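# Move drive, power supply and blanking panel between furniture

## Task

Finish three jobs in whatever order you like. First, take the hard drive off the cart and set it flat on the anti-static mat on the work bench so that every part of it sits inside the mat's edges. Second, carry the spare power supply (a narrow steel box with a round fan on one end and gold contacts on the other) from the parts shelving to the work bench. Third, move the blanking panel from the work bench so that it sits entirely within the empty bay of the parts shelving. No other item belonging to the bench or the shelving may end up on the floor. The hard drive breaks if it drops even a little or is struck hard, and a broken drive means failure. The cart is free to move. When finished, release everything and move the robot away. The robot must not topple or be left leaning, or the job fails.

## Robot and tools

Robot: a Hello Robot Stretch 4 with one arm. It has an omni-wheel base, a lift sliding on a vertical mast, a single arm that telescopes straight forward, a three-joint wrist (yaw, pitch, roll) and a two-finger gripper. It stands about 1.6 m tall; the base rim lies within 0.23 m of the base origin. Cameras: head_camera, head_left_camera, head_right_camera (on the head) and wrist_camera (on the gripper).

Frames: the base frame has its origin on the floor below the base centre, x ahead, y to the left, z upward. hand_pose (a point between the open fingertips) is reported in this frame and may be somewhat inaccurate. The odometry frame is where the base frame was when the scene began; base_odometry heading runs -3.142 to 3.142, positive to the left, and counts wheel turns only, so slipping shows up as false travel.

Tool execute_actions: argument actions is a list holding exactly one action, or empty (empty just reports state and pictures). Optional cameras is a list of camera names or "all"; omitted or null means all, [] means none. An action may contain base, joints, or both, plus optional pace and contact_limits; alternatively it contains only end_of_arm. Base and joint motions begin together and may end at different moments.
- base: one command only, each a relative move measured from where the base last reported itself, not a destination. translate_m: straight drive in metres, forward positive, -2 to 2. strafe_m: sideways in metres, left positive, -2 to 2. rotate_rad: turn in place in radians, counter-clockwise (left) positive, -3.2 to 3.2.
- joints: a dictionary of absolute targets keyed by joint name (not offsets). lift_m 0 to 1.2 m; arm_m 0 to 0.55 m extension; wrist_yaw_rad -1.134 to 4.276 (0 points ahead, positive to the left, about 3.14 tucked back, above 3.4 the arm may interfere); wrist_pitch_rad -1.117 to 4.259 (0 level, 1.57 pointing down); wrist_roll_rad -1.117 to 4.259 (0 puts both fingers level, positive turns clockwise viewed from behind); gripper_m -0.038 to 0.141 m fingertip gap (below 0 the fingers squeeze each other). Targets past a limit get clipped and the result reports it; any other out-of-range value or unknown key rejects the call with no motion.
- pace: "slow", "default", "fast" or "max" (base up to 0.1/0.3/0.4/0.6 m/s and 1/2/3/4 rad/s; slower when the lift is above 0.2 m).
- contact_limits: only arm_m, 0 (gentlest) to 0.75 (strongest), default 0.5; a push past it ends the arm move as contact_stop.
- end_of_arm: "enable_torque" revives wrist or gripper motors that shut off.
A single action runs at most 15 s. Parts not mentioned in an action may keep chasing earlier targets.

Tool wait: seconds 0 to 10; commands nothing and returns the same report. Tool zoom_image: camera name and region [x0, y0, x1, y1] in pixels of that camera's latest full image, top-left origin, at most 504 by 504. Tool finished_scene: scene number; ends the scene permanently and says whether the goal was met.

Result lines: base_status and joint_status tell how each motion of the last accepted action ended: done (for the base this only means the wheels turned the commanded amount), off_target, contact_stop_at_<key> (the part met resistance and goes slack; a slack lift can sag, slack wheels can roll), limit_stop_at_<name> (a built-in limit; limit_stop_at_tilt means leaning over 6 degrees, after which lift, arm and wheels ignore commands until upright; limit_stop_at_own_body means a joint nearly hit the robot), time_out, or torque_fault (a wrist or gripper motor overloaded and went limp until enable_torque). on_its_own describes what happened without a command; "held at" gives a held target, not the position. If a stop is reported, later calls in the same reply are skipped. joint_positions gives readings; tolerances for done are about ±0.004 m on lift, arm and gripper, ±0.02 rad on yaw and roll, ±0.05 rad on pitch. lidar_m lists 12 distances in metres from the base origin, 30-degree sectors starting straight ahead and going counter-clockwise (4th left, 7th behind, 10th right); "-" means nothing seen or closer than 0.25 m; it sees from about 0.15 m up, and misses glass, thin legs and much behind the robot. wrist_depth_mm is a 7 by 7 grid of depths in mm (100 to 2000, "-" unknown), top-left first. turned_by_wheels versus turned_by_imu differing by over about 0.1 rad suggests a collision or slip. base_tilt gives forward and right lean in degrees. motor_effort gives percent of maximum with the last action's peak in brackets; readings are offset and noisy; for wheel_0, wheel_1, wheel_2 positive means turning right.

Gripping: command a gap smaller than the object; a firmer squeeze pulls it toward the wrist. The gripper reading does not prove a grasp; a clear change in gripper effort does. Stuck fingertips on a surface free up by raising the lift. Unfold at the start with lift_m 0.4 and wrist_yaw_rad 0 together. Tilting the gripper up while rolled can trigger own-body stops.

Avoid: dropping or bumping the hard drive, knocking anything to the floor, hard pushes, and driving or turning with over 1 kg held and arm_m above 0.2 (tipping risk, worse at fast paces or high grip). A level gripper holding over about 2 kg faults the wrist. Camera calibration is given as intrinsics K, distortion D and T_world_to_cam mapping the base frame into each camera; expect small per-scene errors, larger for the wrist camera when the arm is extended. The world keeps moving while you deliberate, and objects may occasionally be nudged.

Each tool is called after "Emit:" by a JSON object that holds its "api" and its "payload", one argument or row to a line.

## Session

Emit:
{"api": "execute_actions", "payload": {
  "actions": []
}}

Scene clock: 0.00 s.
base_odometry: x=+0.000 y=+0.000 heading=+0.000 (m, m, rad; odometry frame)
turned_by_wheels: +0.000 (rad since the last result)
turned_by_imu: +0.000 (rad since the last result)
base_tilt: forward=-0.3 right=-0.1 (deg)
lidar_m: 1.74 2.42 1.17 1.28 1.92 1.96 1.71 1.33 0.94 0.99 2.11 1.98
base_status: not commanded
joint_positions: lift_m=+0.237 arm_m=+0.001 wrist_yaw_rad=+3.227 wrist_pitch_rad=+0.012 wrist_roll_rad=+0.019 gripper_m=+0.057
joint_status: not commanded
motor_effort: lift_m=+19 arm_m=+0 wrist_yaw_rad=-1 wrist_pitch_rad=-6 wrist_roll_rad=-1 gripper_m=-4 wheel_0=+0 wheel_1=+0 wheel_2=+0 (%)
hand_pose: x=-0.1232 y=+0.0624 z=+0.4112 quat_wxyz=(-0.043, -0.007, +0.009, +0.999) (m; base frame)
wrist_depth_mm: - 138 165 - - - - / - - 136 - - - - / - 104 134 - - - - / - 115 134 - - - - / 162 137 1708 - - - - / 204 1430 211 1863 219 1756 1708 / 207 1138 1060 654 1042 1098 1118
pictures: head_camera, head_left_camera, head_right_camera, wrist_camera
camera_calibration (this result's frames):
wrist_camera: T_world_to_cam=[[-0.118994, 0.992777, -0.0153044, -0.0582777], [-0.0179804, -0.017566, -0.999684, 0.473692], [-0.992732, -0.118682, 0.0199407, 0.102621], [0, 0, 0, 1]] pos_world=[0.103457, 0.0783567, 0.470604]
Images, in order (width x height): head_camera 420x560, head_left_camera 420x672, head_right_camera 420x672, wrist_camera 616x392.

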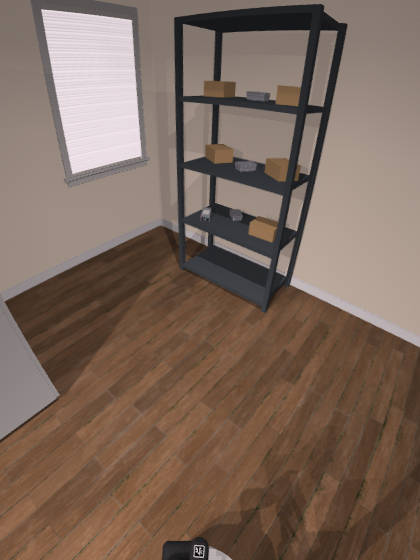

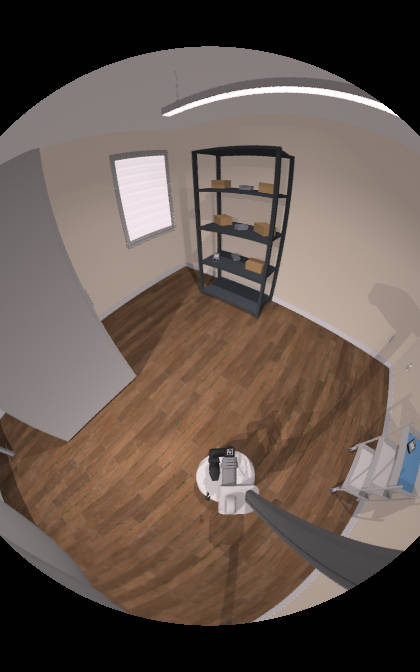

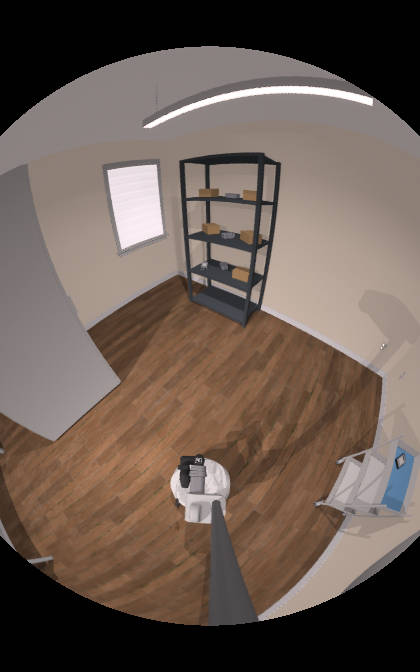

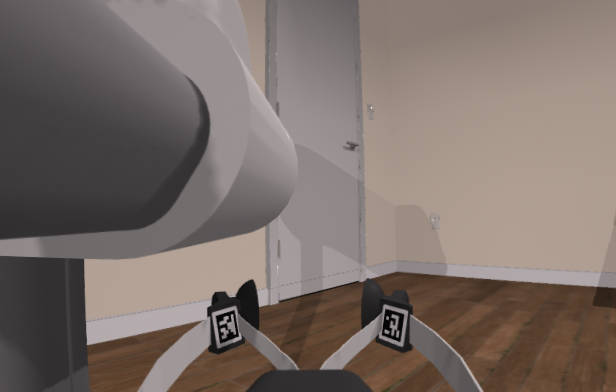

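Emit:
{"api": "execute_actions", "payload": {
  "actions": [
    {"base":{"rotate_rad":-1.6},"joints":{"lift_m":1.0,"wrist_yaw_rad":0,"gripper_m":0.13}}
  ],
  "cameras": ["head_camera","head_right_camera"]
}}

Scene clock: 12.27 s.
base_odometry: x=+0.000 y=+0.000 heading=-1.600 (m, m, rad; odometry frame)
turned_by_wheels: -1.600 (rad since the last result)
turned_by_imu: -1.588 (rad since the last result)
base_tilt: forward=-0.3 right=-0.2 (deg)
lidar_m: 0.96 2.08 2.07 1.76 2.47 1.20 1.29 1.94 1.94 1.76 1.34 0.96
base_status: done
joint_positions: lift_m=+1.000 arm_m=+0.001 wrist_yaw_rad=+0.000 wrist_pitch_rad=+0.012 wrist_roll_rad=+0.019 gripper_m=+0.130
joint_status: all done
motor_effort: lift_m=+23(24) arm_m=+0(0) wrist_yaw_rad=-3(8) wrist_pitch_rad=-6(6) wrist_roll_rad=-1(1) gripper_m=-1(3) wheel_0=+1(6) wheel_1=+1(7) wheel_2=+1(6) (%)
hand_pose: x=+0.4602 y=-0.0873 z=+1.1744 quat_wxyz=(+1.000, +0.010, +0.006, +0.000) (m; base frame)
wrist_depth_mm: 1808 1983 1661 1397 1205 1025 904 / 1808 1983 1661 1366 1160 1008 904 / 1756 1983 1618 1336 1160 1008 904 / 1756 1921 1618 1366 1160 1025 904 / 1756 1983 1618 1336 1160 991 904 / 1756 1921 1499 1336 1160 946 891 / 1756 1921 1576 152 1118 946 904
pictures: head_camera, head_right_camera
Images, in order (width x height): head_camera 420x560, head_right_camera 420x672.

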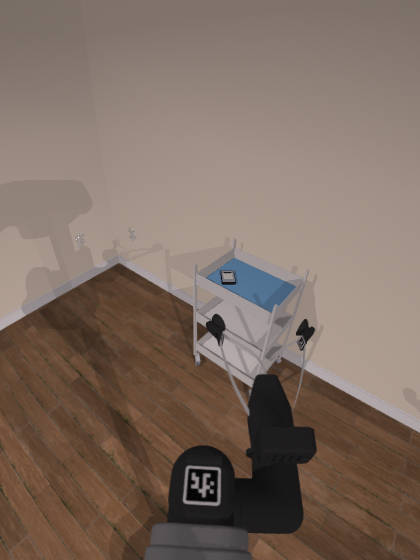

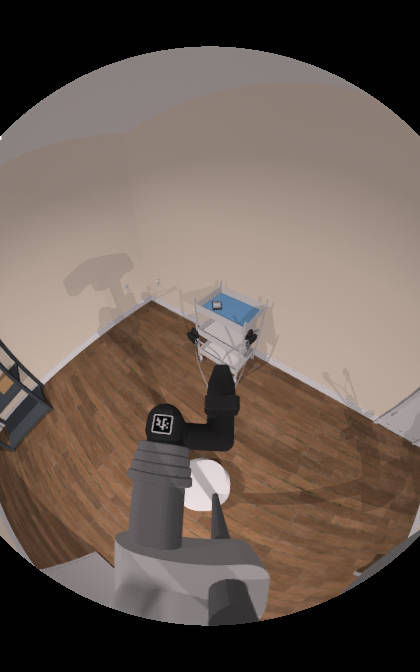

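Emit:
{"api": "execute_actions", "payload": {
  "actions": [
    {"base":{"translate_m":0.55},"joints":{"arm_m":0.42,"wrist_pitch_rad":1.57}}
  ],
  "cameras": ["wrist_camera"]
}}

Scene clock: 24.57 s.
base_odometry: x=-0.016 y=-0.550 heading=-1.600 (m, m, rad; odometry frame)
turned_by_wheels: +0.000 (rad since the last result)
turned_by_imu: +0.002 (rad since the last result)
base_tilt: forward=-0.3 right=-0.1 (deg)
lidar_m: 0.50 1.41 1.75 1.73 2.07 1.65 1.77 2.32 2.49 1.17 0.88 0.45
base_status: done
joint_positions: lift_m=+1.000 arm_m=+0.418 wrist_yaw_rad=+0.000 wrist_pitch_rad=+1.570 wrist_roll_rad=+0.019 gripper_m=+0.130
joint_status: all done
motor_effort: lift_m=+22(23) arm_m=+9(9) wrist_yaw_rad=-2(4) wrist_pitch_rad=+0(4) wrist_roll_rad=-1(1) gripper_m=-2(2) wheel_0=+0(5) wheel_1=+0(6) wheel_2=+2(9) (%)
hand_pose: x=+0.5896 y=-0.0874 z=+0.8895 quat_wxyz=(+0.707, +0.007, +0.707, -0.007) (m; base frame)
wrist_depth_mm: 1160 1138 1118 459 449 452 394 / 1138 1160 1138 455 455 455 462 / 1138 1138 455 439 452 449 436 / 1138 1118 449 449 449 449 445 / 1118 1098 449 449 445 442 439 / 1098 1138 1098 445 442 439 415 / 1098 1098 1098 152 439 410 1078
pictures: wrist_camera
camera_calibration (this result's frames):
wrist_camera: T_world_to_cam=[[-0.0147009, -0.999323, -0.0337157, -0.0366752], [-0.999345, 0.0157993, -0.0325449, 0.683283], [0.0330556, 0.0332152, -0.998901, 1.09766], [0, 0, 0, 1]] pos_world=[0.646012, -0.083905, 1.11746]
Images, in order (width x height): wrist_camera 616x392.

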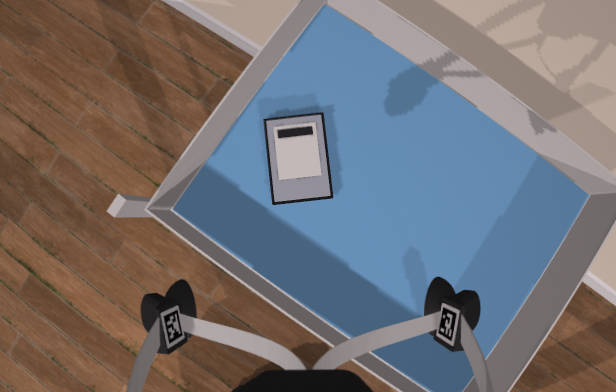

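Emit:
{"api": "execute_actions", "payload": {
  "actions": [
    {"base":{"strafe_m":0.02},"joints":{"arm_m":0.515,"wrist_roll_rad":-0.1,"lift_m":0.84},"pace":"slow"}
  ],
  "cameras": ["wrist_camera"]
}}

Scene clock: 32.13 s.
base_odometry: x=+0.004 y=-0.550 heading=-1.600 (m, m, rad; odometry frame)
turned_by_wheels: +0.000 (rad since the last result)
turned_by_imu: -0.001 (rad since the last result)
base_tilt: forward=-0.2 right=-0.1 (deg)
lidar_m: 0.50 1.41 1.73 1.68 2.04 1.62 1.75 2.33 2.51 1.14 0.91 0.44
base_status: done
joint_positions: lift_m=+0.840 arm_m=+0.513 wrist_yaw_rad=+0.000 wrist_pitch_rad=+1.570 wrist_roll_rad=-0.100 gripper_m=+0.130
joint_status: all done
motor_effort: lift_m=+15(22) arm_m=+9(7) wrist_yaw_rad=-1(3) wrist_pitch_rad=+0(0) wrist_roll_rad=-1(2) gripper_m=+2(2) wheel_0=-1(4) wheel_1=+0(7) wheel_2=+0(2) (%)
hand_pose: x=+0.6846 y=-0.0874 z=+0.7301 quat_wxyz=(+0.707, -0.035, +0.706, +0.035) (m; base frame)
wrist_depth_mm: 991 976 991 683 294 255 307 / 991 976 976 293 293 289 241 / 976 960 960 291 291 290 282 / 960 960 289 273 287 289 287 / 960 287 287 272 285 285 286 / 946 246 286 271 270 282 283 / 946 228 283 152 282 283 281
pictures: wrist_camera
camera_calibration (this result's frames):
wrist_camera: T_world_to_cam=[[0.104053, -0.994004, -0.0336083, -0.121568], [-0.994152, -0.102969, -0.0325401, 0.759049], [0.0288844, 0.0367977, -0.998905, 0.938422], [0, 0, 0, 1]] pos_world=[0.740154, -0.0772119, 0.958008]
Images, in order (width x height): wrist_camera 616x392.

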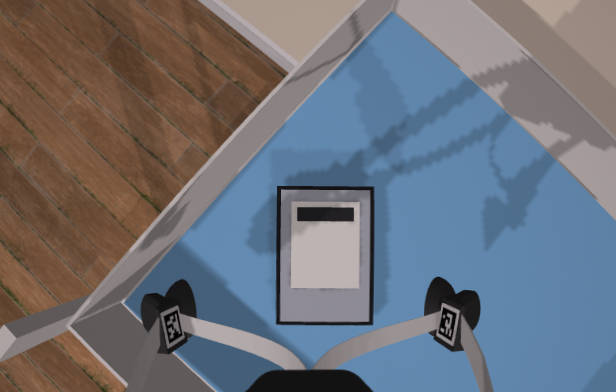

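Emit:
{"api": "execute_actions", "payload": {
  "actions": [
    {"joints":{"arm_m":0.53,"gripper_m":0.095},"pace":"slow"}
  ],
  "cameras": []
}}

Emit:
{"api": "execute_actions", "payload": {
  "actions": [
    {"joints":{"lift_m":0.8},"pace":"slow"}
  ],
  "cameras": ["wrist_camera"]
}}

Scene clock: 41.57 s.
base_odometry: x=+0.004 y=-0.550 heading=-1.600 (m, m, rad; odometry frame)
turned_by_wheels: +0.000 (rad since the last result)
turned_by_imu: -0.001 (rad since the last result)
base_tilt: forward=-0.3 right=-0.2 (deg)
lidar_m: 0.50 1.41 1.74 1.70 2.02 1.63 1.75 2.32 2.52 1.16 0.89 0.46
base_status: not commanded
joint_positions: lift_m=+0.840 arm_m=+0.528 wrist_yaw_rad=+0.000 wrist_pitch_rad=+1.570 wrist_roll_rad=-0.100 gripper_m=+0.095
joint_status: all done
motor_effort: lift_m=+15(15) arm_m=+9(8) wrist_yaw_rad=-1(2) wrist_pitch_rad=+1(1) wrist_roll_rad=-2(1) gripper_m=-1(0) wheel_0=-1(1) wheel_1=+0(0) wheel_2=+0(0) (%)
hand_pose: x=+0.6996 y=-0.0874 z=+0.7301 quat_wxyz=(+0.707, -0.035, +0.706, +0.035) (m; base frame)
wrist_depth_mm: 991 976 991 661 282 270 293 / 991 976 976 293 293 270 314 / 976 976 976 290 290 291 262 / 976 960 289 290 287 287 289 / 960 960 287 271 285 285 285 / 946 286 219 268 218 283 283 / 219 243 283 148 281 281 281
pictures: none
No camera images: the call's "cameras" was empty. Leave "cameras" out to get every camera's image.

Scene clock: 42.73 s.
base_odometry: x=+0.004 y=-0.550 heading=-1.600 (m, m, rad; odometry frame)
turned_by_wheels: +0.000 (rad since the last result)
turned_by_imu: +0.000 (rad since the last result)
base_tilt: forward=-0.2 right=-0.2 (deg)
lidar_m: 0.48 1.40 1.72 1.68 2.04 1.63 1.77 2.32 2.52 1.16 0.89 0.46
base_status: not commanded
joint_positions: lift_m=+0.800 arm_m=+0.528 wrist_yaw_rad=+0.000 wrist_pitch_rad=+1.570 wrist_roll_rad=-0.100 gripper_m=+0.095
joint_status: all done
motor_effort: lift_m=+15(15) arm_m=+8(9) wrist_yaw_rad=-1(4) wrist_pitch_rad=+0(0) wrist_roll_rad=-2(1) gripper_m=-1(1) wheel_0=-1(1) wheel_1=+0(0) wheel_2=+0(1) (%)
hand_pose: x=+0.6996 y=-0.0874 z=+0.6900 quat_wxyz=(+0.707, -0.035, +0.706, +0.035) (m; base frame)
wrist_depth_mm: 946 931 931 627 254 229 - / 931 946 946 251 253 251 224 / 917 931 253 250 250 250 250 / 931 917 249 250 248 248 248 / 917 247 247 232 246 246 245 / 904 245 219 229 218 244 243 / 206 243 243 148 242 241 -
pictures: wrist_camera
camera_calibration (this result's frames):
wrist_camera: T_world_to_cam=[[0.104053, -0.994004, -0.0336083, -0.124473], [-0.994152, -0.102969, -0.0325403, 0.772662], [0.0288846, 0.0367977, -0.998905, 0.898025], [0, 0, 0, 1]] pos_world=[0.755156, -0.0772119, 0.918001]
Images, in order (width x height): wrist_camera 616x392.

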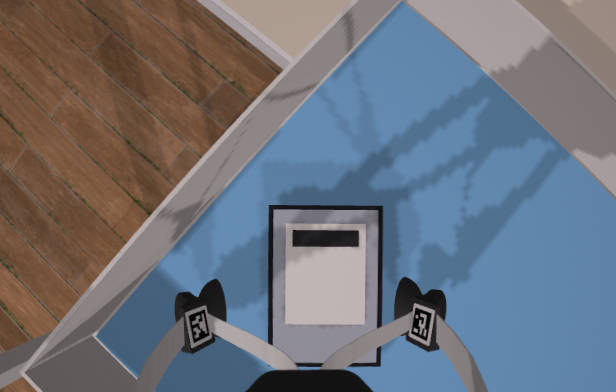

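Emit:
{"api": "execute_actions", "payload": {
  "actions": [
    {"joints":{"gripper_m":0.03,"lift_m":0.797},"pace":"slow"}
  ],
  "cameras": []
}}

Emit:
{"api": "execute_actions", "payload": {
  "actions": [
    {"joints":{"lift_m":1.0},"pace":"slow"}
  ],
  "cameras": []
}}

Emit:
{"api": "execute_actions", "payload": {
  "actions": [
    {"joints":{"arm_m":0.05,"lift_m":1.17,"wrist_roll_rad":0},"base":{"translate_m":-0.3},"pace":"slow"}
  ],
  "cameras": []
}}

Emit:
{"api": "execute_actions", "payload": {
  "actions": [
    {"base":{"rotate_rad":-1.9},"pace":"slow"}
  ],
  "cameras": ["head_camera","head_right_camera","wrist_camera"]
}}

Scene clock: 53.47 s.
base_odometry: x=+0.004 y=-0.550 heading=-1.600 (m, m, rad; odometry frame)
turned_by_wheels: +0.000 (rad since the last result)
turned_by_imu: -0.001 (rad since the last result)
base_tilt: forward=-0.3 right=-0.1 (deg)
lidar_m: 0.51 1.40 1.73 1.68 2.03 1.63 1.78 2.33 2.53 1.17 0.89 0.46
base_status: not commanded
joint_positions: lift_m=+0.797 arm_m=+0.528 wrist_yaw_rad=+0.000 wrist_pitch_rad=+1.570 wrist_roll_rad=-0.100 gripper_m=+0.030
joint_status: all done
motor_effort: lift_m=+16(15) arm_m=+9(9) wrist_yaw_rad=+0(2) wrist_pitch_rad=+0(0) wrist_roll_rad=-1(1) gripper_m=-24(19) wheel_0=-1(1) wheel_1=+0(0) wheel_2=+0(0) (%)
hand_pose: x=+0.6996 y=-0.0874 z=+0.6870 quat_wxyz=(+0.707, -0.035, +0.706, +0.035) (m; base frame)
wrist_depth_mm: 931 946 946 627 250 229 - / 931 931 931 248 248 248 224 / 917 931 247 247 246 246 245 / 931 917 244 245 244 244 243 / 917 239 243 224 243 242 242 / 917 242 207 221 209 240 240 / 206 234 239 220 238 239 -
pictures: none
No camera images: the call's "cameras" was empty. Leave "cameras" out to get every camera's image.

Scene clock: 55.87 s.
base_odometry: x=+0.004 y=-0.550 heading=-1.600 (m, m, rad; odometry frame)
turned_by_wheels: +0.000 (rad since the last result)
turned_by_imu: +0.000 (rad since the last result)
base_tilt: forward=-0.3 right=-0.2 (deg)
lidar_m: 0.51 1.43 1.73 1.69 2.02 1.65 1.75 2.33 2.51 1.13 0.89 0.45
base_status: not commanded
joint_positions: lift_m=+1.000 arm_m=+0.528 wrist_yaw_rad=+0.000 wrist_pitch_rad=+1.570 wrist_roll_rad=-0.100 gripper_m=+0.030
joint_status: all done
motor_effort: lift_m=+24(23) arm_m=+9(9) wrist_yaw_rad=-1(2) wrist_pitch_rad=+0(1) wrist_roll_rad=-2(1) gripper_m=-20(21) wheel_0=-1(1) wheel_1=+0(0) wheel_2=+0(0) (%)
hand_pose: x=+0.6996 y=-0.0874 z=+0.8893 quat_wxyz=(+0.707, -0.035, +0.706, +0.035) (m; base frame)
wrist_depth_mm: 1138 1160 1098 668 449 351 293 / 1138 1160 1160 931 455 415 338 / 1160 1118 1138 452 452 496 407 / 1118 1118 1138 449 449 445 488 / 1118 1118 445 224 445 445 430 / 1098 1118 206 222 209 439 439 / 1098 1098 375 220 436 439 439
pictures: none
No camera images: the call's "cameras" was empty. Leave "cameras" out to get every camera's image.

Scene clock: 61.93 s.
base_odometry: x=+0.013 y=-0.251 heading=-1.600 (m, m, rad; odometry frame)
turned_by_wheels: +0.000 (rad since the last result)
turned_by_imu: -0.002 (rad since the last result)
base_tilt: forward=-0.2 right=-0.2 (deg)
lidar_m: 0.76 1.79 1.91 1.70 2.28 1.38 1.51 2.11 2.73 1.47 1.15 0.74
base_status: done
joint_positions: lift_m=+1.170 arm_m=+0.052 wrist_yaw_rad=+0.000 wrist_pitch_rad=+1.570 wrist_roll_rad=+0.000 gripper_m=+0.030
joint_status: all done
motor_effort: lift_m=+24(26) arm_m=-9(10) wrist_yaw_rad=-1(4) wrist_pitch_rad=+0(0) wrist_roll_rad=+0(3) gripper_m=-22(21) wheel_0=-2(3) wheel_1=+0(4) wheel_2=+1(4) (%)
hand_pose: x=+0.2227 y=-0.0874 z=+1.0593 quat_wxyz=(+0.707, +0.000, +0.707, +0.000) (m; base frame)
wrist_depth_mm: 1336 1336 1336 1182 1182 1255 1060 / 1336 1336 1336 1308 1308 1308 1229 / 1308 1308 1336 1308 1336 1308 1308 / 1308 1281 1336 1308 1308 1281 1308 / 1281 1281 1308 224 1308 1281 1281 / 1281 1281 206 222 209 1281 1281 / 1255 1281 1060 220 1255 1255 1255
pictures: none
No camera images: the call's "cameras" was empty. Leave "cameras" out to get every camera's image.

Scene clock: 65.13 s.
base_odometry: x=+0.013 y=-0.251 heading=+2.783 (m, m, rad; odometry frame)
turned_by_wheels: -1.900 (rad since the last result)
turned_by_imu: -1.886 (rad since the last result)
base_tilt: forward=-0.4 right=-0.1 (deg)
lidar_m: 2.15 1.29 1.14 0.72 0.86 1.93 1.73 1.69 1.37 1.37 1.63 2.08
base_status: done
joint_positions: lift_m=+1.170 arm_m=+0.052 wrist_yaw_rad=+0.000 wrist_pitch_rad=+1.570 wrist_roll_rad=+0.000 gripper_m=+0.030
joint_status: not commanded
motor_effort: lift_m=+24(24) arm_m=-9(9) wrist_yaw_rad=-2(3) wrist_pitch_rad=+0(0) wrist_roll_rad=+0(0) gripper_m=-18(21) wheel_0=+1(4) wheel_1=-1(2) wheel_2=+0(3) (%)
hand_pose: x=+0.2227 y=-0.0874 z=+1.0593 quat_wxyz=(+0.707, +0.000, +0.707, +0.000) (m; base frame)
wrist_depth_mm: 1366 1336 1366 1336 1336 1336 1336 / 1308 1336 1308 1308 1308 1336 1308 / 1308 1308 1308 1308 1281 1308 1308 / 1308 1281 1308 1308 1308 1308 1281 / 1281 1281 1281 224 1308 1308 1308 / 1281 1281 207 222 209 1281 1281 / 1255 1255 1078 220 1255 1255 1255
pictures: head_camera, head_right_camera, wrist_camera
camera_calibration (this result's frames):
wrist_camera: T_world_to_cam=[[0.00489047, -0.99942, -0.0336987, -0.0407332], [-0.999468, -0.00379825, -0.0323994, 0.320267], [0.0322526, 0.0338392, -0.998907, 1.27967], [0, 0, 0, 1]] pos_world=[0.279023, -0.0827963, 1.28728]
Images, in order (width x height): head_camera 420x560, head_right_camera 420x672, wrist_camera 616x392.

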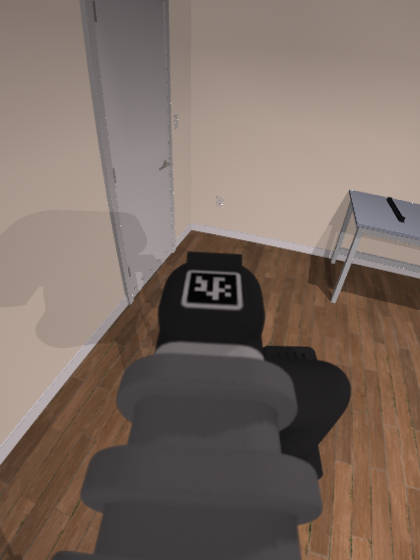

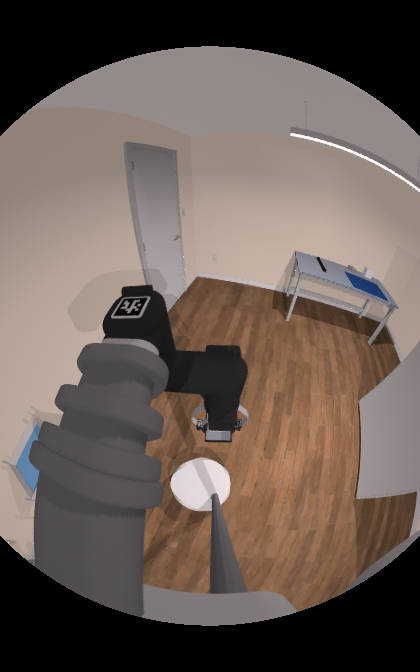

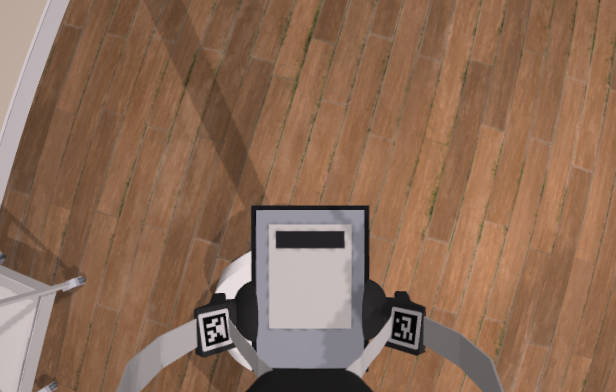

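Emit:
{"api": "execute_actions", "payload": {
  "actions": [
    {"base":{"rotate_rad":-0.24},"pace":"slow"}
  ],
  "cameras": []
}}

Emit:
{"api": "execute_actions", "payload": {
  "actions": [
    {"base":{"translate_m":1.4}}
  ],
  "cameras": []
}}

Emit:
{"api": "execute_actions", "payload": {
  "actions": [
    {"base":{"strafe_m":-0.9}}
  ],
  "cameras": ["head_camera","head_right_camera"]
}}

Scene clock: 77.63 s.
base_odometry: x=+0.013 y=-0.251 heading=+2.544 (m, m, rad; odometry frame)
turned_by_wheels: -0.240 (rad since the last result)
turned_by_imu: -0.238 (rad since the last result)
base_tilt: forward=-0.3 right=-0.2 (deg)
lidar_m: 2.10 1.53 1.18 0.72 0.76 1.73 1.93 1.68 2.12 1.36 1.43 2.09
base_status: done
joint_positions: lift_m=+1.170 arm_m=+0.052 wrist_yaw_rad=+0.000 wrist_pitch_rad=+1.570 wrist_roll_rad=+0.000 gripper_m=+0.030
joint_status: not commanded
motor_effort: lift_m=+24(24) arm_m=-9(9) wrist_yaw_rad=-2(2) wrist_pitch_rad=+0(0) wrist_roll_rad=+1(0) gripper_m=-25(19) wheel_0=+2(6) wheel_1=+1(3) wheel_2=+0(3) (%)
hand_pose: x=+0.2227 y=-0.0874 z=+1.0593 quat_wxyz=(+0.707, +0.000, +0.707, +0.000) (m; base frame)
wrist_depth_mm: 1336 1336 1336 1336 1336 1308 1336 / 1308 1308 1336 1308 1336 1308 1281 / 1308 1336 1308 1308 1308 1281 1281 / 1308 1336 1281 1308 1281 1281 1281 / 1308 1281 1308 224 1255 1281 1281 / 1308 1281 207 222 209 1281 1255 / 1160 1281 1060 220 1281 1255 1255
pictures: none
No camera images: the call's "cameras" was empty. Leave "cameras" out to get every camera's image.

Scene clock: 83.77 s.
base_odometry: x=-1.144 y=+0.537 heading=+2.544 (m, m, rad; odometry frame)
turned_by_wheels: +0.000 (rad since the last result)
turned_by_imu: +0.005 (rad since the last result)
base_tilt: forward=-0.4 right=-0.2 (deg)
lidar_m: 1.41 1.42 1.08 1.04 1.14 1.62 3.36 1.95 1.49 1.66 0.87 0.80
base_status: done
joint_positions: lift_m=+1.170 arm_m=+0.052 wrist_yaw_rad=+0.000 wrist_pitch_rad=+1.570 wrist_roll_rad=+0.000 gripper_m=+0.030
joint_status: not commanded
motor_effort: lift_m=+23(24) arm_m=-9(9) wrist_yaw_rad=-2(3) wrist_pitch_rad=-1(0) wrist_roll_rad=+0(1) gripper_m=-19(21) wheel_0=+0(4) wheel_1=-1(4) wheel_2=+2(9) (%)
hand_pose: x=+0.2226 y=-0.0874 z=+1.0594 quat_wxyz=(+0.707, +0.000, +0.707, +0.000) (m; base frame)
wrist_depth_mm: 1336 1336 1308 1336 1308 1308 1308 / 1308 1308 1336 1308 1308 1308 1308 / 1308 1336 1308 1308 1281 1336 1308 / 1308 1308 1281 1281 1308 1281 1308 / 1308 1281 1308 224 1281 1281 1308 / 1281 1281 206 223 209 1255 1281 / 1281 1281 1078 220 1281 1255 1281
pictures: none
No camera images: the call's "cameras" was empty. Leave "cameras" out to get every camera's image.

Scene clock: 88.10 s.
base_odometry: x=-0.638 y=+1.281 heading=+2.544 (m, m, rad; odometry frame)
turned_by_wheels: +0.000 (rad since the last result)
turned_by_imu: +0.005 (rad since the last result)
base_tilt: forward=-0.3 right=-0.2 (deg)
lidar_m: 0.59 0.62 1.99 1.93 2.09 2.36 3.42 0.75 0.68 1.77 0.80 0.61
base_status: done
joint_positions: lift_m=+1.170 arm_m=+0.052 wrist_yaw_rad=+0.000 wrist_pitch_rad=+1.570 wrist_roll_rad=+0.000 gripper_m=+0.030
joint_status: not commanded
motor_effort: lift_m=+23(23) arm_m=-8(9) wrist_yaw_rad=-1(3) wrist_pitch_rad=+0(0) wrist_roll_rad=+1(0) gripper_m=-20(20) wheel_0=-1(7) wheel_1=+0(9) wheel_2=+2(1) (%)
hand_pose: x=+0.2226 y=-0.0874 z=+1.0594 quat_wxyz=(+0.707, +0.000, +0.707, +0.000) (m; base frame)
wrist_depth_mm: 1336 1336 1336 1308 1308 1336 1308 / 1336 1336 1308 1308 1308 1336 1336 / 1308 1308 1336 1308 1308 1308 1308 / 1308 1336 1308 1308 1308 1308 1281 / 1308 1308 1281 224 1308 1281 1281 / 1308 1281 207 222 208 1255 1281 / 1255 1281 1078 220 1255 1255 1255
pictures: head_camera, head_right_camera
Images, in order (width x height): head_camera 420x560, head_right_camera 420x672.

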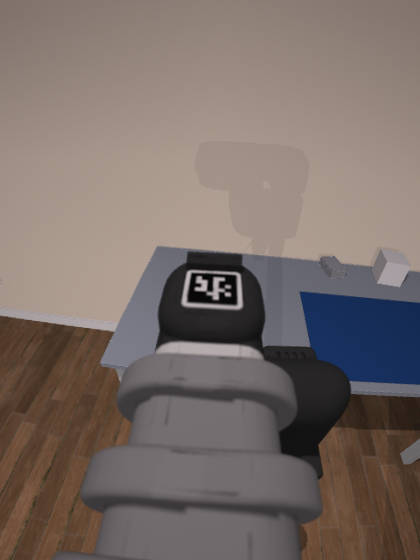

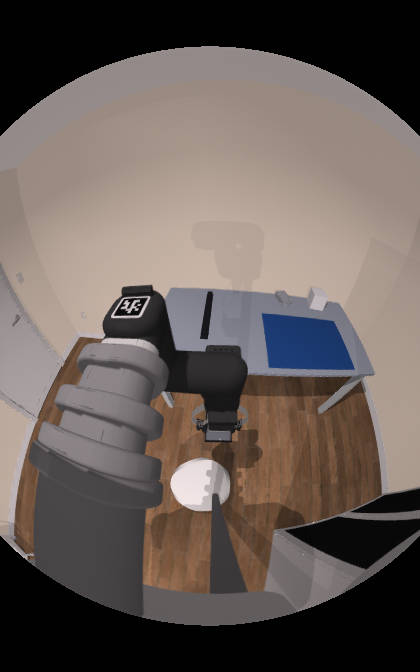

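Emit:
{"api": "execute_actions", "payload": {
  "actions": [
    {"base":{"translate_m":0.12},"pace":"slow"}
  ],
  "cameras": []
}}

Emit:
{"api": "execute_actions", "payload": {
  "actions": [
    {"base":{"strafe_m":-0.5},"pace":"slow"}
  ],
  "cameras": []
}}

Emit:
{"api": "execute_actions", "payload": {
  "actions": [
    {"joints":{"arm_m":0.5,"lift_m":1.1},"pace":"slow"}
  ],
  "cameras": ["wrist_camera"]
}}

Scene clock: 101.27 s.
base_odometry: x=-0.737 y=+1.349 heading=+2.544 (m, m, rad; odometry frame)
turned_by_wheels: +0.000 (rad since the last result)
turned_by_imu: +0.000 (rad since the last result)
base_tilt: forward=-0.3 right=-0.2 (deg)
lidar_m: 0.48 0.50 1.93 1.94 2.08 2.33 3.54 0.75 0.77 1.78 0.64 0.49
base_status: done
joint_positions: lift_m=+1.170 arm_m=+0.052 wrist_yaw_rad=+0.000 wrist_pitch_rad=+1.570 wrist_roll_rad=+0.000 gripper_m=+0.030
joint_status: not commanded
motor_effort: lift_m=+23(23) arm_m=-9(8) wrist_yaw_rad=-1(2) wrist_pitch_rad=+0(0) wrist_roll_rad=+0(0) gripper_m=-24(21) wheel_0=+2(2) wheel_1=+1(6) wheel_2=+0(5) (%)
hand_pose: x=+0.2226 y=-0.0874 z=+1.0594 quat_wxyz=(+0.707, +0.000, +0.707, +0.000) (m; base frame)
wrist_depth_mm: 539 539 539 535 535 530 530 / 1308 778 1336 1308 544 530 530 / 1336 1308 1308 1308 1308 1308 1308 / 1308 1308 1281 1308 1308 1281 1255 / 1308 1281 1281 224 1308 1308 1281 / 1281 1281 206 222 209 1281 1281 / 1255 1281 1060 220 1229 1255 1281
pictures: none
No camera images: the call's "cameras" was empty. Leave "cameras" out to get every camera's image.

Scene clock: 107.40 s.
base_odometry: x=-0.456 y=+1.762 heading=+2.544 (m, m, rad; odometry frame)
turned_by_wheels: +0.000 (rad since the last result)
turned_by_imu: +0.000 (rad since the last result)
base_tilt: forward=-0.4 right=-0.2 (deg)
lidar_m: 0.43 0.46 0.68 2.44 2.61 3.64 0.52 0.56 0.79 1.25 0.59 0.43
base_status: done
joint_positions: lift_m=+1.170 arm_m=+0.052 wrist_yaw_rad=+0.000 wrist_pitch_rad=+1.570 wrist_roll_rad=+0.000 gripper_m=+0.030
joint_status: not commanded
motor_effort: lift_m=+23(23) arm_m=-9(9) wrist_yaw_rad=-1(3) wrist_pitch_rad=+0(1) wrist_roll_rad=+0(0) gripper_m=-24(22) wheel_0=-1(5) wheel_1=+0(4) wheel_2=+0(0) (%)
hand_pose: x=+0.2226 y=-0.0874 z=+1.0594 quat_wxyz=(+0.707, +0.000, +0.707, +0.000) (m; base frame)
wrist_depth_mm: 544 539 535 530 530 535 535 / 539 539 535 530 530 530 525 / 1308 1308 1336 1308 1281 1308 1042 / 1308 1308 1281 1308 1308 1308 1281 / 1308 1281 1308 224 1281 1281 1281 / 1255 1281 206 222 209 1281 1281 / 1281 1281 1060 220 1281 1255 1281
pictures: none
No camera images: the call's "cameras" was empty. Leave "cameras" out to get every camera's image.

Scene clock: 113.17 s.
base_odometry: x=-0.456 y=+1.762 heading=+2.544 (m, m, rad; odometry frame)
turned_by_wheels: +0.000 (rad since the last result)
turned_by_imu: -0.001 (rad since the last result)
base_tilt: forward=-0.4 right=-0.2 (deg)
lidar_m: 0.43 0.47 0.71 2.43 2.61 3.65 0.53 0.56 0.80 1.27 0.58 0.44
base_status: not commanded
joint_positions: lift_m=+1.100 arm_m=+0.498 wrist_yaw_rad=+0.000 wrist_pitch_rad=+1.570 wrist_roll_rad=+0.000 gripper_m=+0.030
joint_status: all done
motor_effort: lift_m=+16(23) arm_m=+9(10) wrist_yaw_rad=-1(2) wrist_pitch_rad=+0(0) wrist_roll_rad=+0(1) gripper_m=-19(21) wheel_0=-1(1) wheel_1=-1(1) wheel_2=+0(0) (%)
hand_pose: x=+0.6695 y=-0.0874 z=+0.9900 quat_wxyz=(+0.707, +0.000, +0.707, +0.000) (m; base frame)
wrist_depth_mm: 466 466 466 462 462 459 459 / 462 466 459 455 455 455 455 / 459 459 455 452 452 452 449 / 455 449 452 445 449 449 445 / 452 452 449 224 442 445 449 / 445 445 206 222 209 442 439 / 445 439 442 220 439 436 436
pictures: wrist_camera
camera_calibration (this result's frames):
wrist_camera: T_world_to_cam=[[0.00488507, -0.99942, -0.0336995, -0.045251], [-0.999473, -0.00379872, -0.0322255, 0.764428], [0.0320788, 0.0338392, -0.998912, 1.19611], [0, 0, 0, 1]] pos_world=[0.725877, -0.0827962, 1.21792]
Images, in order (width x height): wrist_camera 616x392.

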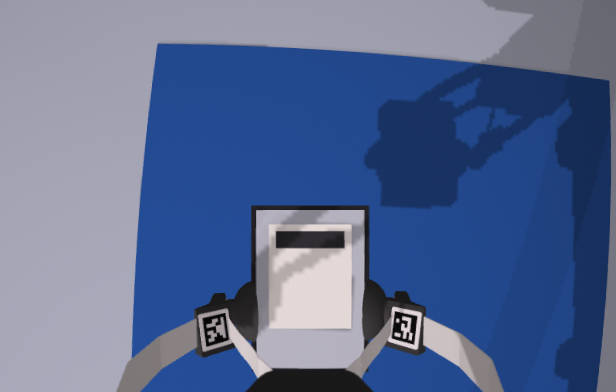

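Emit:
{"api": "execute_actions", "payload": {
  "actions": [
    {"joints":{"lift_m":0.915},"pace":"slow"}
  ],
  "cameras": ["wrist_camera"]
}}

Scene clock: 120.53 s.
base_odometry: x=-0.456 y=+1.762 heading=+2.544 (m, m, rad; odometry frame)
turned_by_wheels: +0.000 (rad since the last result)
turned_by_imu: -0.001 (rad since the last result)
base_tilt: forward=-0.2 right=-0.2 (deg)
lidar_m: 0.42 0.46 0.69 2.44 2.63 3.63 0.54 0.55 0.80 1.26 0.61 0.46
base_status: not commanded
joint_positions: lift_m=+0.915 arm_m=+0.498 wrist_yaw_rad=+0.000 wrist_pitch_rad=+1.570 wrist_roll_rad=+0.000 gripper_m=+0.030
joint_status: all done
motor_effort: lift_m=+16(16) arm_m=+9(9) wrist_yaw_rad=-3(1) wrist_pitch_rad=-1(0) wrist_roll_rad=+0(0) gripper_m=-20(24) wheel_0=-1(1) wheel_1=-1(1) wheel_2=+0(0) (%)
hand_pose: x=+0.6695 y=-0.0874 z=+0.8050 quat_wxyz=(+0.707, +0.000, +0.707, +0.000) (m; base frame)
wrist_depth_mm: 271 271 270 268 268 267 268 / 270 268 267 267 267 266 266 / 267 266 266 266 265 264 264 / 265 265 264 264 262 263 262 / 263 263 262 224 262 260 259 / 260 260 206 222 209 258 258 / 259 257 257 221 257 257 -
pictures: wrist_camera
camera_calibration (this result's frames):
wrist_camera: T_world_to_cam=[[0.00488516, -0.99942, -0.0336995, -0.0514855], [-0.999473, -0.0037988, -0.0322255, 0.758469], [0.0320788, 0.0338392, -0.998912, 1.01131], [0, 0, 0, 1]] pos_world=[0.72588, -0.0827962, 1.03292]
Images, in order (width x height): wrist_camera 616x392.

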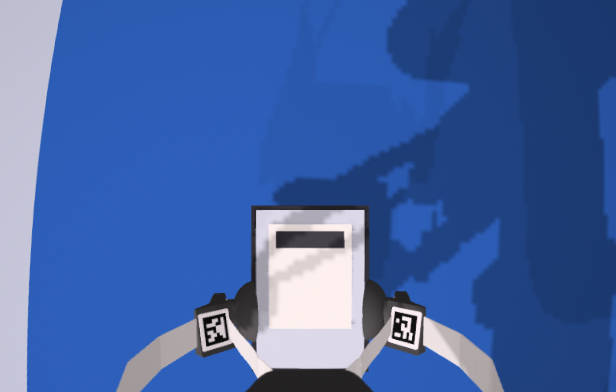

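Emit:
{"api": "execute_actions", "payload": {
  "actions": [
    {"joints":{"lift_m":0.899},"pace":"slow"}
  ],
  "cameras": []
}}

Emit:
{"api": "execute_actions", "payload": {
  "actions": [
    {"joints":{"gripper_m":0.1},"pace":"slow"}
  ],
  "cameras": []
}}

Emit:
{"api": "execute_actions", "payload": {
  "actions": [
    {"joints":{"lift_m":1.0}}
  ],
  "cameras": ["wrist_camera"]
}}

Emit:
{"api": "execute_actions", "payload": {
  "actions": [
    {"joints":{"arm_m":0.0,"wrist_pitch_rad":0.7},"base":{"strafe_m":0.5}}
  ],
  "cameras": ["head_camera","head_left_camera"]
}}

Scene clock: 138.93 s.
base_odometry: x=-0.456 y=+1.762 heading=+2.544 (m, m, rad; odometry frame)
turned_by_wheels: +0.000 (rad since the last result)
turned_by_imu: +0.000 (rad since the last result)
base_tilt: forward=-0.2 right=-0.1 (deg)
lidar_m: 0.43 0.47 0.66 2.43 2.59 3.63 0.55 0.55 0.81 1.26 0.58 0.43
base_status: not commanded
joint_positions: lift_m=+0.899 arm_m=+0.498 wrist_yaw_rad=+0.000 wrist_pitch_rad=+1.570 wrist_roll_rad=+0.000 gripper_m=+0.030
joint_status: all done
motor_effort: lift_m=+16(16) arm_m=+9(9) wrist_yaw_rad=-3(2) wrist_pitch_rad=+0(0) wrist_roll_rad=+0(0) gripper_m=-22(21) wheel_0=-1(1) wheel_1=-1(1) wheel_2=+0(0) (%)
hand_pose: x=+0.6695 y=-0.0874 z=+0.7890 quat_wxyz=(+0.707, +0.000, +0.707, +0.000) (m; base frame)
wrist_depth_mm: 254 254 253 253 253 252 - / 253 252 252 252 251 250 250 / 251 250 250 249 249 249 249 / 249 249 248 247 247 247 246 / 247 247 246 224 245 245 244 / 246 245 206 222 209 243 243 / 244 242 242 220 240 240 -
pictures: none
No camera images: the call's "cameras" was empty. Leave "cameras" out to get every camera's image.

Scene clock: 141.77 s.
base_odometry: x=-0.456 y=+1.762 heading=+2.544 (m, m, rad; odometry frame)
turned_by_wheels: +0.000 (rad since the last result)
turned_by_imu: +0.000 (rad since the last result)
base_tilt: forward=-0.3 right=-0.2 (deg)
lidar_m: 0.43 0.46 0.69 2.43 2.63 3.64 0.55 0.57 0.79 1.27 0.59 0.46
base_status: not commanded
joint_positions: lift_m=+0.899 arm_m=+0.498 wrist_yaw_rad=+0.000 wrist_pitch_rad=+1.570 wrist_roll_rad=+0.000 gripper_m=+0.100
joint_status: all done
motor_effort: lift_m=+16(16) arm_m=+9(9) wrist_yaw_rad=-2(1) wrist_pitch_rad=-1(0) wrist_roll_rad=+0(1) gripper_m=+1(21) wheel_0=-1(1) wheel_1=-1(1) wheel_2=+0(0) (%)
hand_pose: x=+0.6695 y=-0.0874 z=+0.7890 quat_wxyz=(+0.707, +0.000, +0.707, +0.000) (m; base frame)
wrist_depth_mm: 255 255 255 254 253 253 - / 254 253 253 252 251 251 250 / 251 251 250 251 250 249 250 / 250 249 249 248 247 247 247 / 247 248 246 230 246 245 245 / 245 245 222 229 229 243 242 / 244 243 243 149 242 241 -
pictures: none
No camera images: the call's "cameras" was empty. Leave "cameras" out to get every camera's image.

Scene clock: 143.20 s.
base_odometry: x=-0.456 y=+1.762 heading=+2.544 (m, m, rad; odometry frame)
turned_by_wheels: +0.000 (rad since the last result)
turned_by_imu: +0.000 (rad since the last result)
base_tilt: forward=-0.4 right=-0.2 (deg)
lidar_m: 0.41 0.50 0.69 2.44 2.62 3.62 0.54 0.54 0.81 1.28 0.59 0.46
base_status: not commanded
joint_positions: lift_m=+1.000 arm_m=+0.498 wrist_yaw_rad=+0.000 wrist_pitch_rad=+1.570 wrist_roll_rad=+0.000 gripper_m=+0.100
joint_status: all done
motor_effort: lift_m=+23(23) arm_m=+8(9) wrist_yaw_rad=-2(2) wrist_pitch_rad=-1(1) wrist_roll_rad=+0(0) gripper_m=-2(2) wheel_0=-1(1) wheel_1=+0(1) wheel_2=+0(0) (%)
hand_pose: x=+0.6695 y=-0.0874 z=+0.8894 quat_wxyz=(+0.707, +0.000, +0.707, +0.000) (m; base frame)
wrist_depth_mm: 362 359 357 355 355 355 355 / 359 357 357 353 353 353 353 / 355 353 351 351 351 351 349 / 351 351 349 349 347 347 345 / 349 347 345 330 347 343 345 / 347 345 222 330 343 343 342 / 345 343 342 149 340 338 340
pictures: wrist_camera
camera_calibration (this result's frames):
wrist_camera: T_world_to_cam=[[0.00485657, -0.99942, -0.0336995, -0.0486207], [-0.999474, -0.00377023, -0.0322252, 0.761198], [0.0320795, 0.0338383, -0.998912, 1.09566], [0, 0, 0, 1]] pos_world=[0.725885, -0.0827979, 1.11736]
Images, in order (width x height): wrist_camera 616x392.

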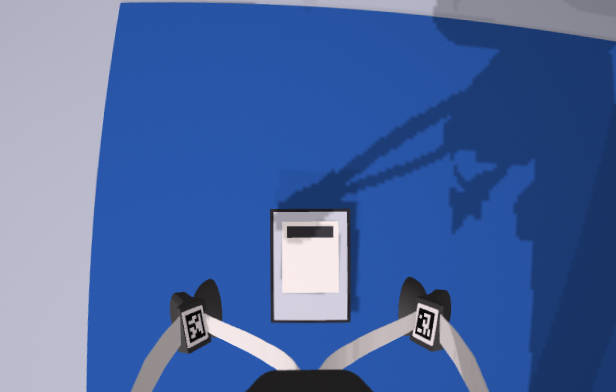

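Scene clock: 146.27 s.
base_odometry: x=-0.737 y=+1.349 heading=+2.544 (m, m, rad; odometry frame)
turned_by_wheels: +0.000 (rad since the last result)
turned_by_imu: -0.002 (rad since the last result)
base_tilt: forward=-0.3 right=-0.2 (deg)
lidar_m: 0.47 0.48 1.93 1.92 2.09 2.30 3.55 0.75 0.79 1.77 0.62 0.49
base_status: done
joint_positions: lift_m=+1.000 arm_m=+0.002 wrist_yaw_rad=+0.000 wrist_pitch_rad=+0.702 wrist_roll_rad=+0.000 gripper_m=+0.100
joint_status: all done
motor_effort: lift_m=+23(23) arm_m=-9(9) wrist_yaw_rad=-1(4) wrist_pitch_rad=-5(8) wrist_roll_rad=+1(0) gripper_m=-3(1) wheel_0=+2(9) wheel_1=+1(8) wheel_2=+1(2) (%)
hand_pose: x=+0.3936 y=-0.0874 z=+0.9916 quat_wxyz=(+0.939, +0.000, +0.344, +0.000) (m; base frame)
wrist_depth_mm: 991 991 960 960 931 917 904 / 1060 1060 1042 1025 1025 991 976 / 1205 960 866 866 866 878 878 / 1308 691 691 691 699 691 691 / 569 574 574 580 580 574 574 / 492 488 221 496 469 484 484 / 549 452 442 149 433 427 433
pictures: head_camera, head_left_camera
Images, in order (width x height): head_camera 420x560, head_left_camera 420x672.

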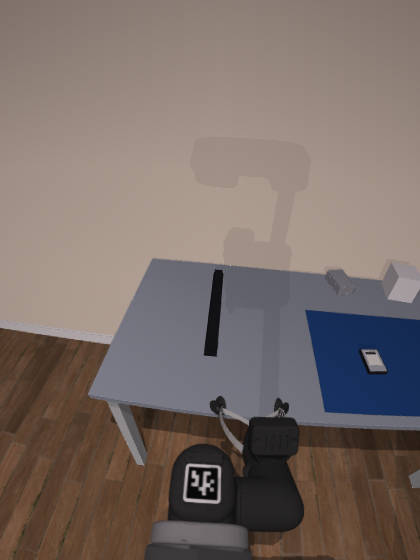

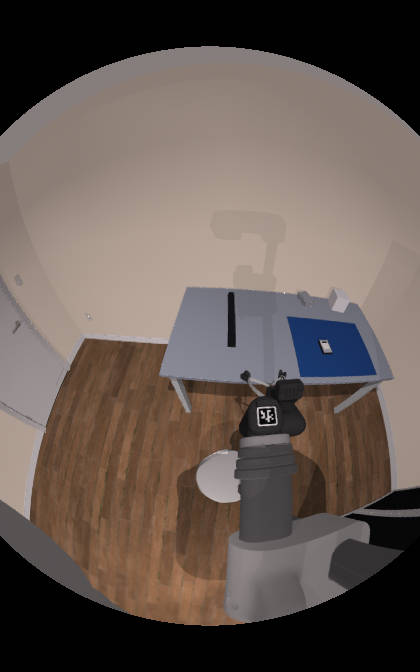

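Emit:
{"api": "execute_actions", "payload": {
  "actions": [
    {"joints":{"arm_m":0.44,"lift_m":0.86,"gripper_m":0.09},"base":{"strafe_m":0.07},"pace":"slow"}
  ],
  "cameras": ["wrist_camera"]
}}

Scene clock: 162.33 s.
base_odometry: x=-0.777 y=+1.291 heading=+2.544 (m, m, rad; odometry frame)
turned_by_wheels: +0.000 (rad since the last result)
turned_by_imu: -0.001 (rad since the last result)
base_tilt: forward=-0.3 right=-0.2 (deg)
lidar_m: 0.46 0.52 1.92 1.84 2.02 2.30 3.51 0.86 0.81 1.82 0.62 0.49
base_status: done
joint_positions: lift_m=+0.860 arm_m=+0.438 wrist_yaw_rad=+0.000 wrist_pitch_rad=+0.702 wrist_roll_rad=+0.000 gripper_m=+0.090
joint_status: all done
motor_effort: lift_m=+15(23) arm_m=+9(9) wrist_yaw_rad=-2(0) wrist_pitch_rad=-5(6) wrist_roll_rad=+1(0) gripper_m=+2(2) wheel_0=-1(5) wheel_1=+1(6) wheel_2=+1(2) (%)
hand_pose: x=+0.8296 y=-0.0874 z=+0.8523 quat_wxyz=(+0.939, +0.000, +0.344, +0.000) (m; base frame)
wrist_depth_mm: 559 559 549 544 539 525 521 / 609 609 597 597 585 574 559 / 683 569 569 569 574 574 585 / 455 455 459 455 455 462 459 / 377 377 384 379 379 382 379 / 322 324 218 324 216 324 322 / 286 281 277 209 281 281 286
pictures: wrist_camera
camera_calibration (this result's frames):
wrist_camera: T_world_to_cam=[[0.0287051, -0.999423, -0.018184, -0.083671], [-0.621255, -0.00358627, -0.7836, 1.24661], [0.783082, 0.0337902, -0.620999, 0.108281], [0, 0, 0, 1]] pos_world=[0.692071, -0.0828109, 1.04256]
Images, in order (width x height): wrist_camera 616x392.

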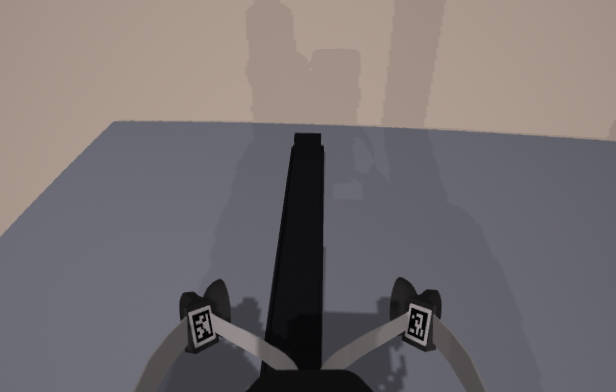

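Emit:
{"api": "execute_actions", "payload": {
  "actions": [
    {"joints":{"lift_m":0.792},"pace":"slow"}
  ],
  "cameras": []
}}

Emit:
{"api": "execute_actions", "payload": {
  "actions": [
    {"joints":{"gripper_m":0.0},"pace":"slow"}
  ],
  "cameras": []
}}

Emit:
{"api": "execute_actions", "payload": {
  "actions": [
    {"joints":{"lift_m":0.9},"pace":"slow"}
  ],
  "cameras": ["wrist_camera"]
}}

Scene clock: 171.97 s.
base_odometry: x=-0.777 y=+1.291 heading=+2.544 (m, m, rad; odometry frame)
turned_by_wheels: +0.000 (rad since the last result)
turned_by_imu: +0.000 (rad since the last result)
base_tilt: forward=-0.3 right=-0.1 (deg)
lidar_m: 0.47 0.53 1.90 1.85 2.01 2.30 3.53 0.85 0.83 1.85 0.66 0.50
base_status: not commanded
joint_positions: lift_m=+0.792 arm_m=+0.438 wrist_yaw_rad=+0.000 wrist_pitch_rad=+0.702 wrist_roll_rad=+0.000 gripper_m=+0.090
joint_status: all done
motor_effort: lift_m=+15(16) arm_m=+9(9) wrist_yaw_rad=-1(2) wrist_pitch_rad=-5(6) wrist_roll_rad=+1(0) gripper_m=+0(3) wheel_0=-1(1) wheel_1=+1(1) wheel_2=+1(1) (%)
hand_pose: x=+0.8296 y=-0.0874 z=+0.7842 quat_wxyz=(+0.939, +0.000, +0.344, +0.000) (m; base frame)
wrist_depth_mm: 559 559 549 544 535 530 521 / 609 585 574 569 559 549 549 / 436 430 430 430 430 433 436 / 343 343 345 340 345 343 345 / 285 286 289 285 287 287 286 / 242 244 219 244 216 245 243 / 216 211 208 174 211 211 -
pictures: none
No camera images: the call's "cameras" was empty. Leave "cameras" out to get every camera's image.

Scene clock: 175.37 s.
base_odometry: x=-0.777 y=+1.291 heading=+2.544 (m, m, rad; odometry frame)
turned_by_wheels: +0.000 (rad since the last result)
turned_by_imu: +0.000 (rad since the last result)
base_tilt: forward=-0.3 right=-0.1 (deg)
lidar_m: 0.46 0.52 1.91 1.84 2.01 2.31 3.55 0.86 0.81 1.84 0.63 0.46
base_status: not commanded
joint_positions: lift_m=+0.792 arm_m=+0.438 wrist_yaw_rad=+0.000 wrist_pitch_rad=+0.702 wrist_roll_rad=+0.000 gripper_m=+0.001
joint_status: all done
motor_effort: lift_m=+15(15) arm_m=+9(9) wrist_yaw_rad=-1(2) wrist_pitch_rad=-6(7) wrist_roll_rad=+0(1) gripper_m=-22(24) wheel_0=-1(1) wheel_1=+1(1) wheel_2=+1(1) (%)
hand_pose: x=+0.8295 y=-0.0874 z=+0.7842 quat_wxyz=(+0.939, +0.000, +0.344, +0.000) (m; base frame)
wrist_depth_mm: 559 559 549 549 535 525 525 / 609 580 569 564 564 554 554 / 433 430 427 427 424 430 436 / 342 342 342 332 343 343 343 / 285 285 286 278 287 286 285 / 242 244 213 230 205 245 243 / 215 206 208 206 208 205 -
pictures: none
No camera images: the call's "cameras" was empty. Leave "cameras" out to get every camera's image.

Scene clock: 177.13 s.
base_odometry: x=-0.777 y=+1.291 heading=+2.544 (m, m, rad; odometry frame)
turned_by_wheels: +0.000 (rad since the last result)
turned_by_imu: +0.000 (rad since the last result)
base_tilt: forward=-0.3 right=-0.1 (deg)
lidar_m: 0.48 0.54 1.88 1.84 2.02 2.29 3.56 0.87 0.82 1.84 0.63 0.49
base_status: not commanded
joint_positions: lift_m=+0.900 arm_m=+0.438 wrist_yaw_rad=+0.000 wrist_pitch_rad=+0.703 wrist_roll_rad=+0.000 gripper_m=+0.001
joint_status: all done
motor_effort: lift_m=+24(24) arm_m=+9(9) wrist_yaw_rad=-2(1) wrist_pitch_rad=-8(8) wrist_roll_rad=+0(0) gripper_m=-19(23) wheel_0=-1(1) wheel_1=+2(1) wheel_2=+1(1) (%)
hand_pose: x=+0.8295 y=-0.0874 z=+0.8914 quat_wxyz=(+0.939, +0.000, +0.344, +0.000) (m; base frame)
wrist_depth_mm: 559 559 554 544 535 525 525 / 609 603 603 585 585 580 559 / 676 647 640 591 615 615 609 / 741 517 517 349 521 521 521 / 430 433 439 287 433 433 430 / 366 368 213 229 206 370 366 / 324 312 315 206 315 310 327
pictures: wrist_camera
camera_calibration (this result's frames):
wrist_camera: T_world_to_cam=[[0.0286922, -0.999423, -0.0182047, -0.0829262], [-0.621825, -0.00358663, -0.783148, 1.27728], [0.782631, 0.0337904, -0.621569, 0.133578], [0, 0, 0, 1]] pos_world=[0.692079, -0.0828109, 1.08181]
Images, in order (width x height): wrist_camera 616x392.

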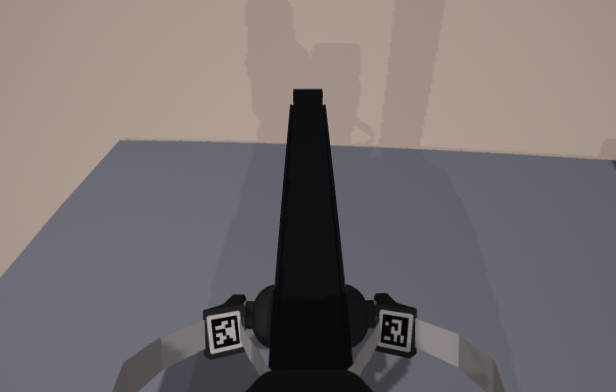

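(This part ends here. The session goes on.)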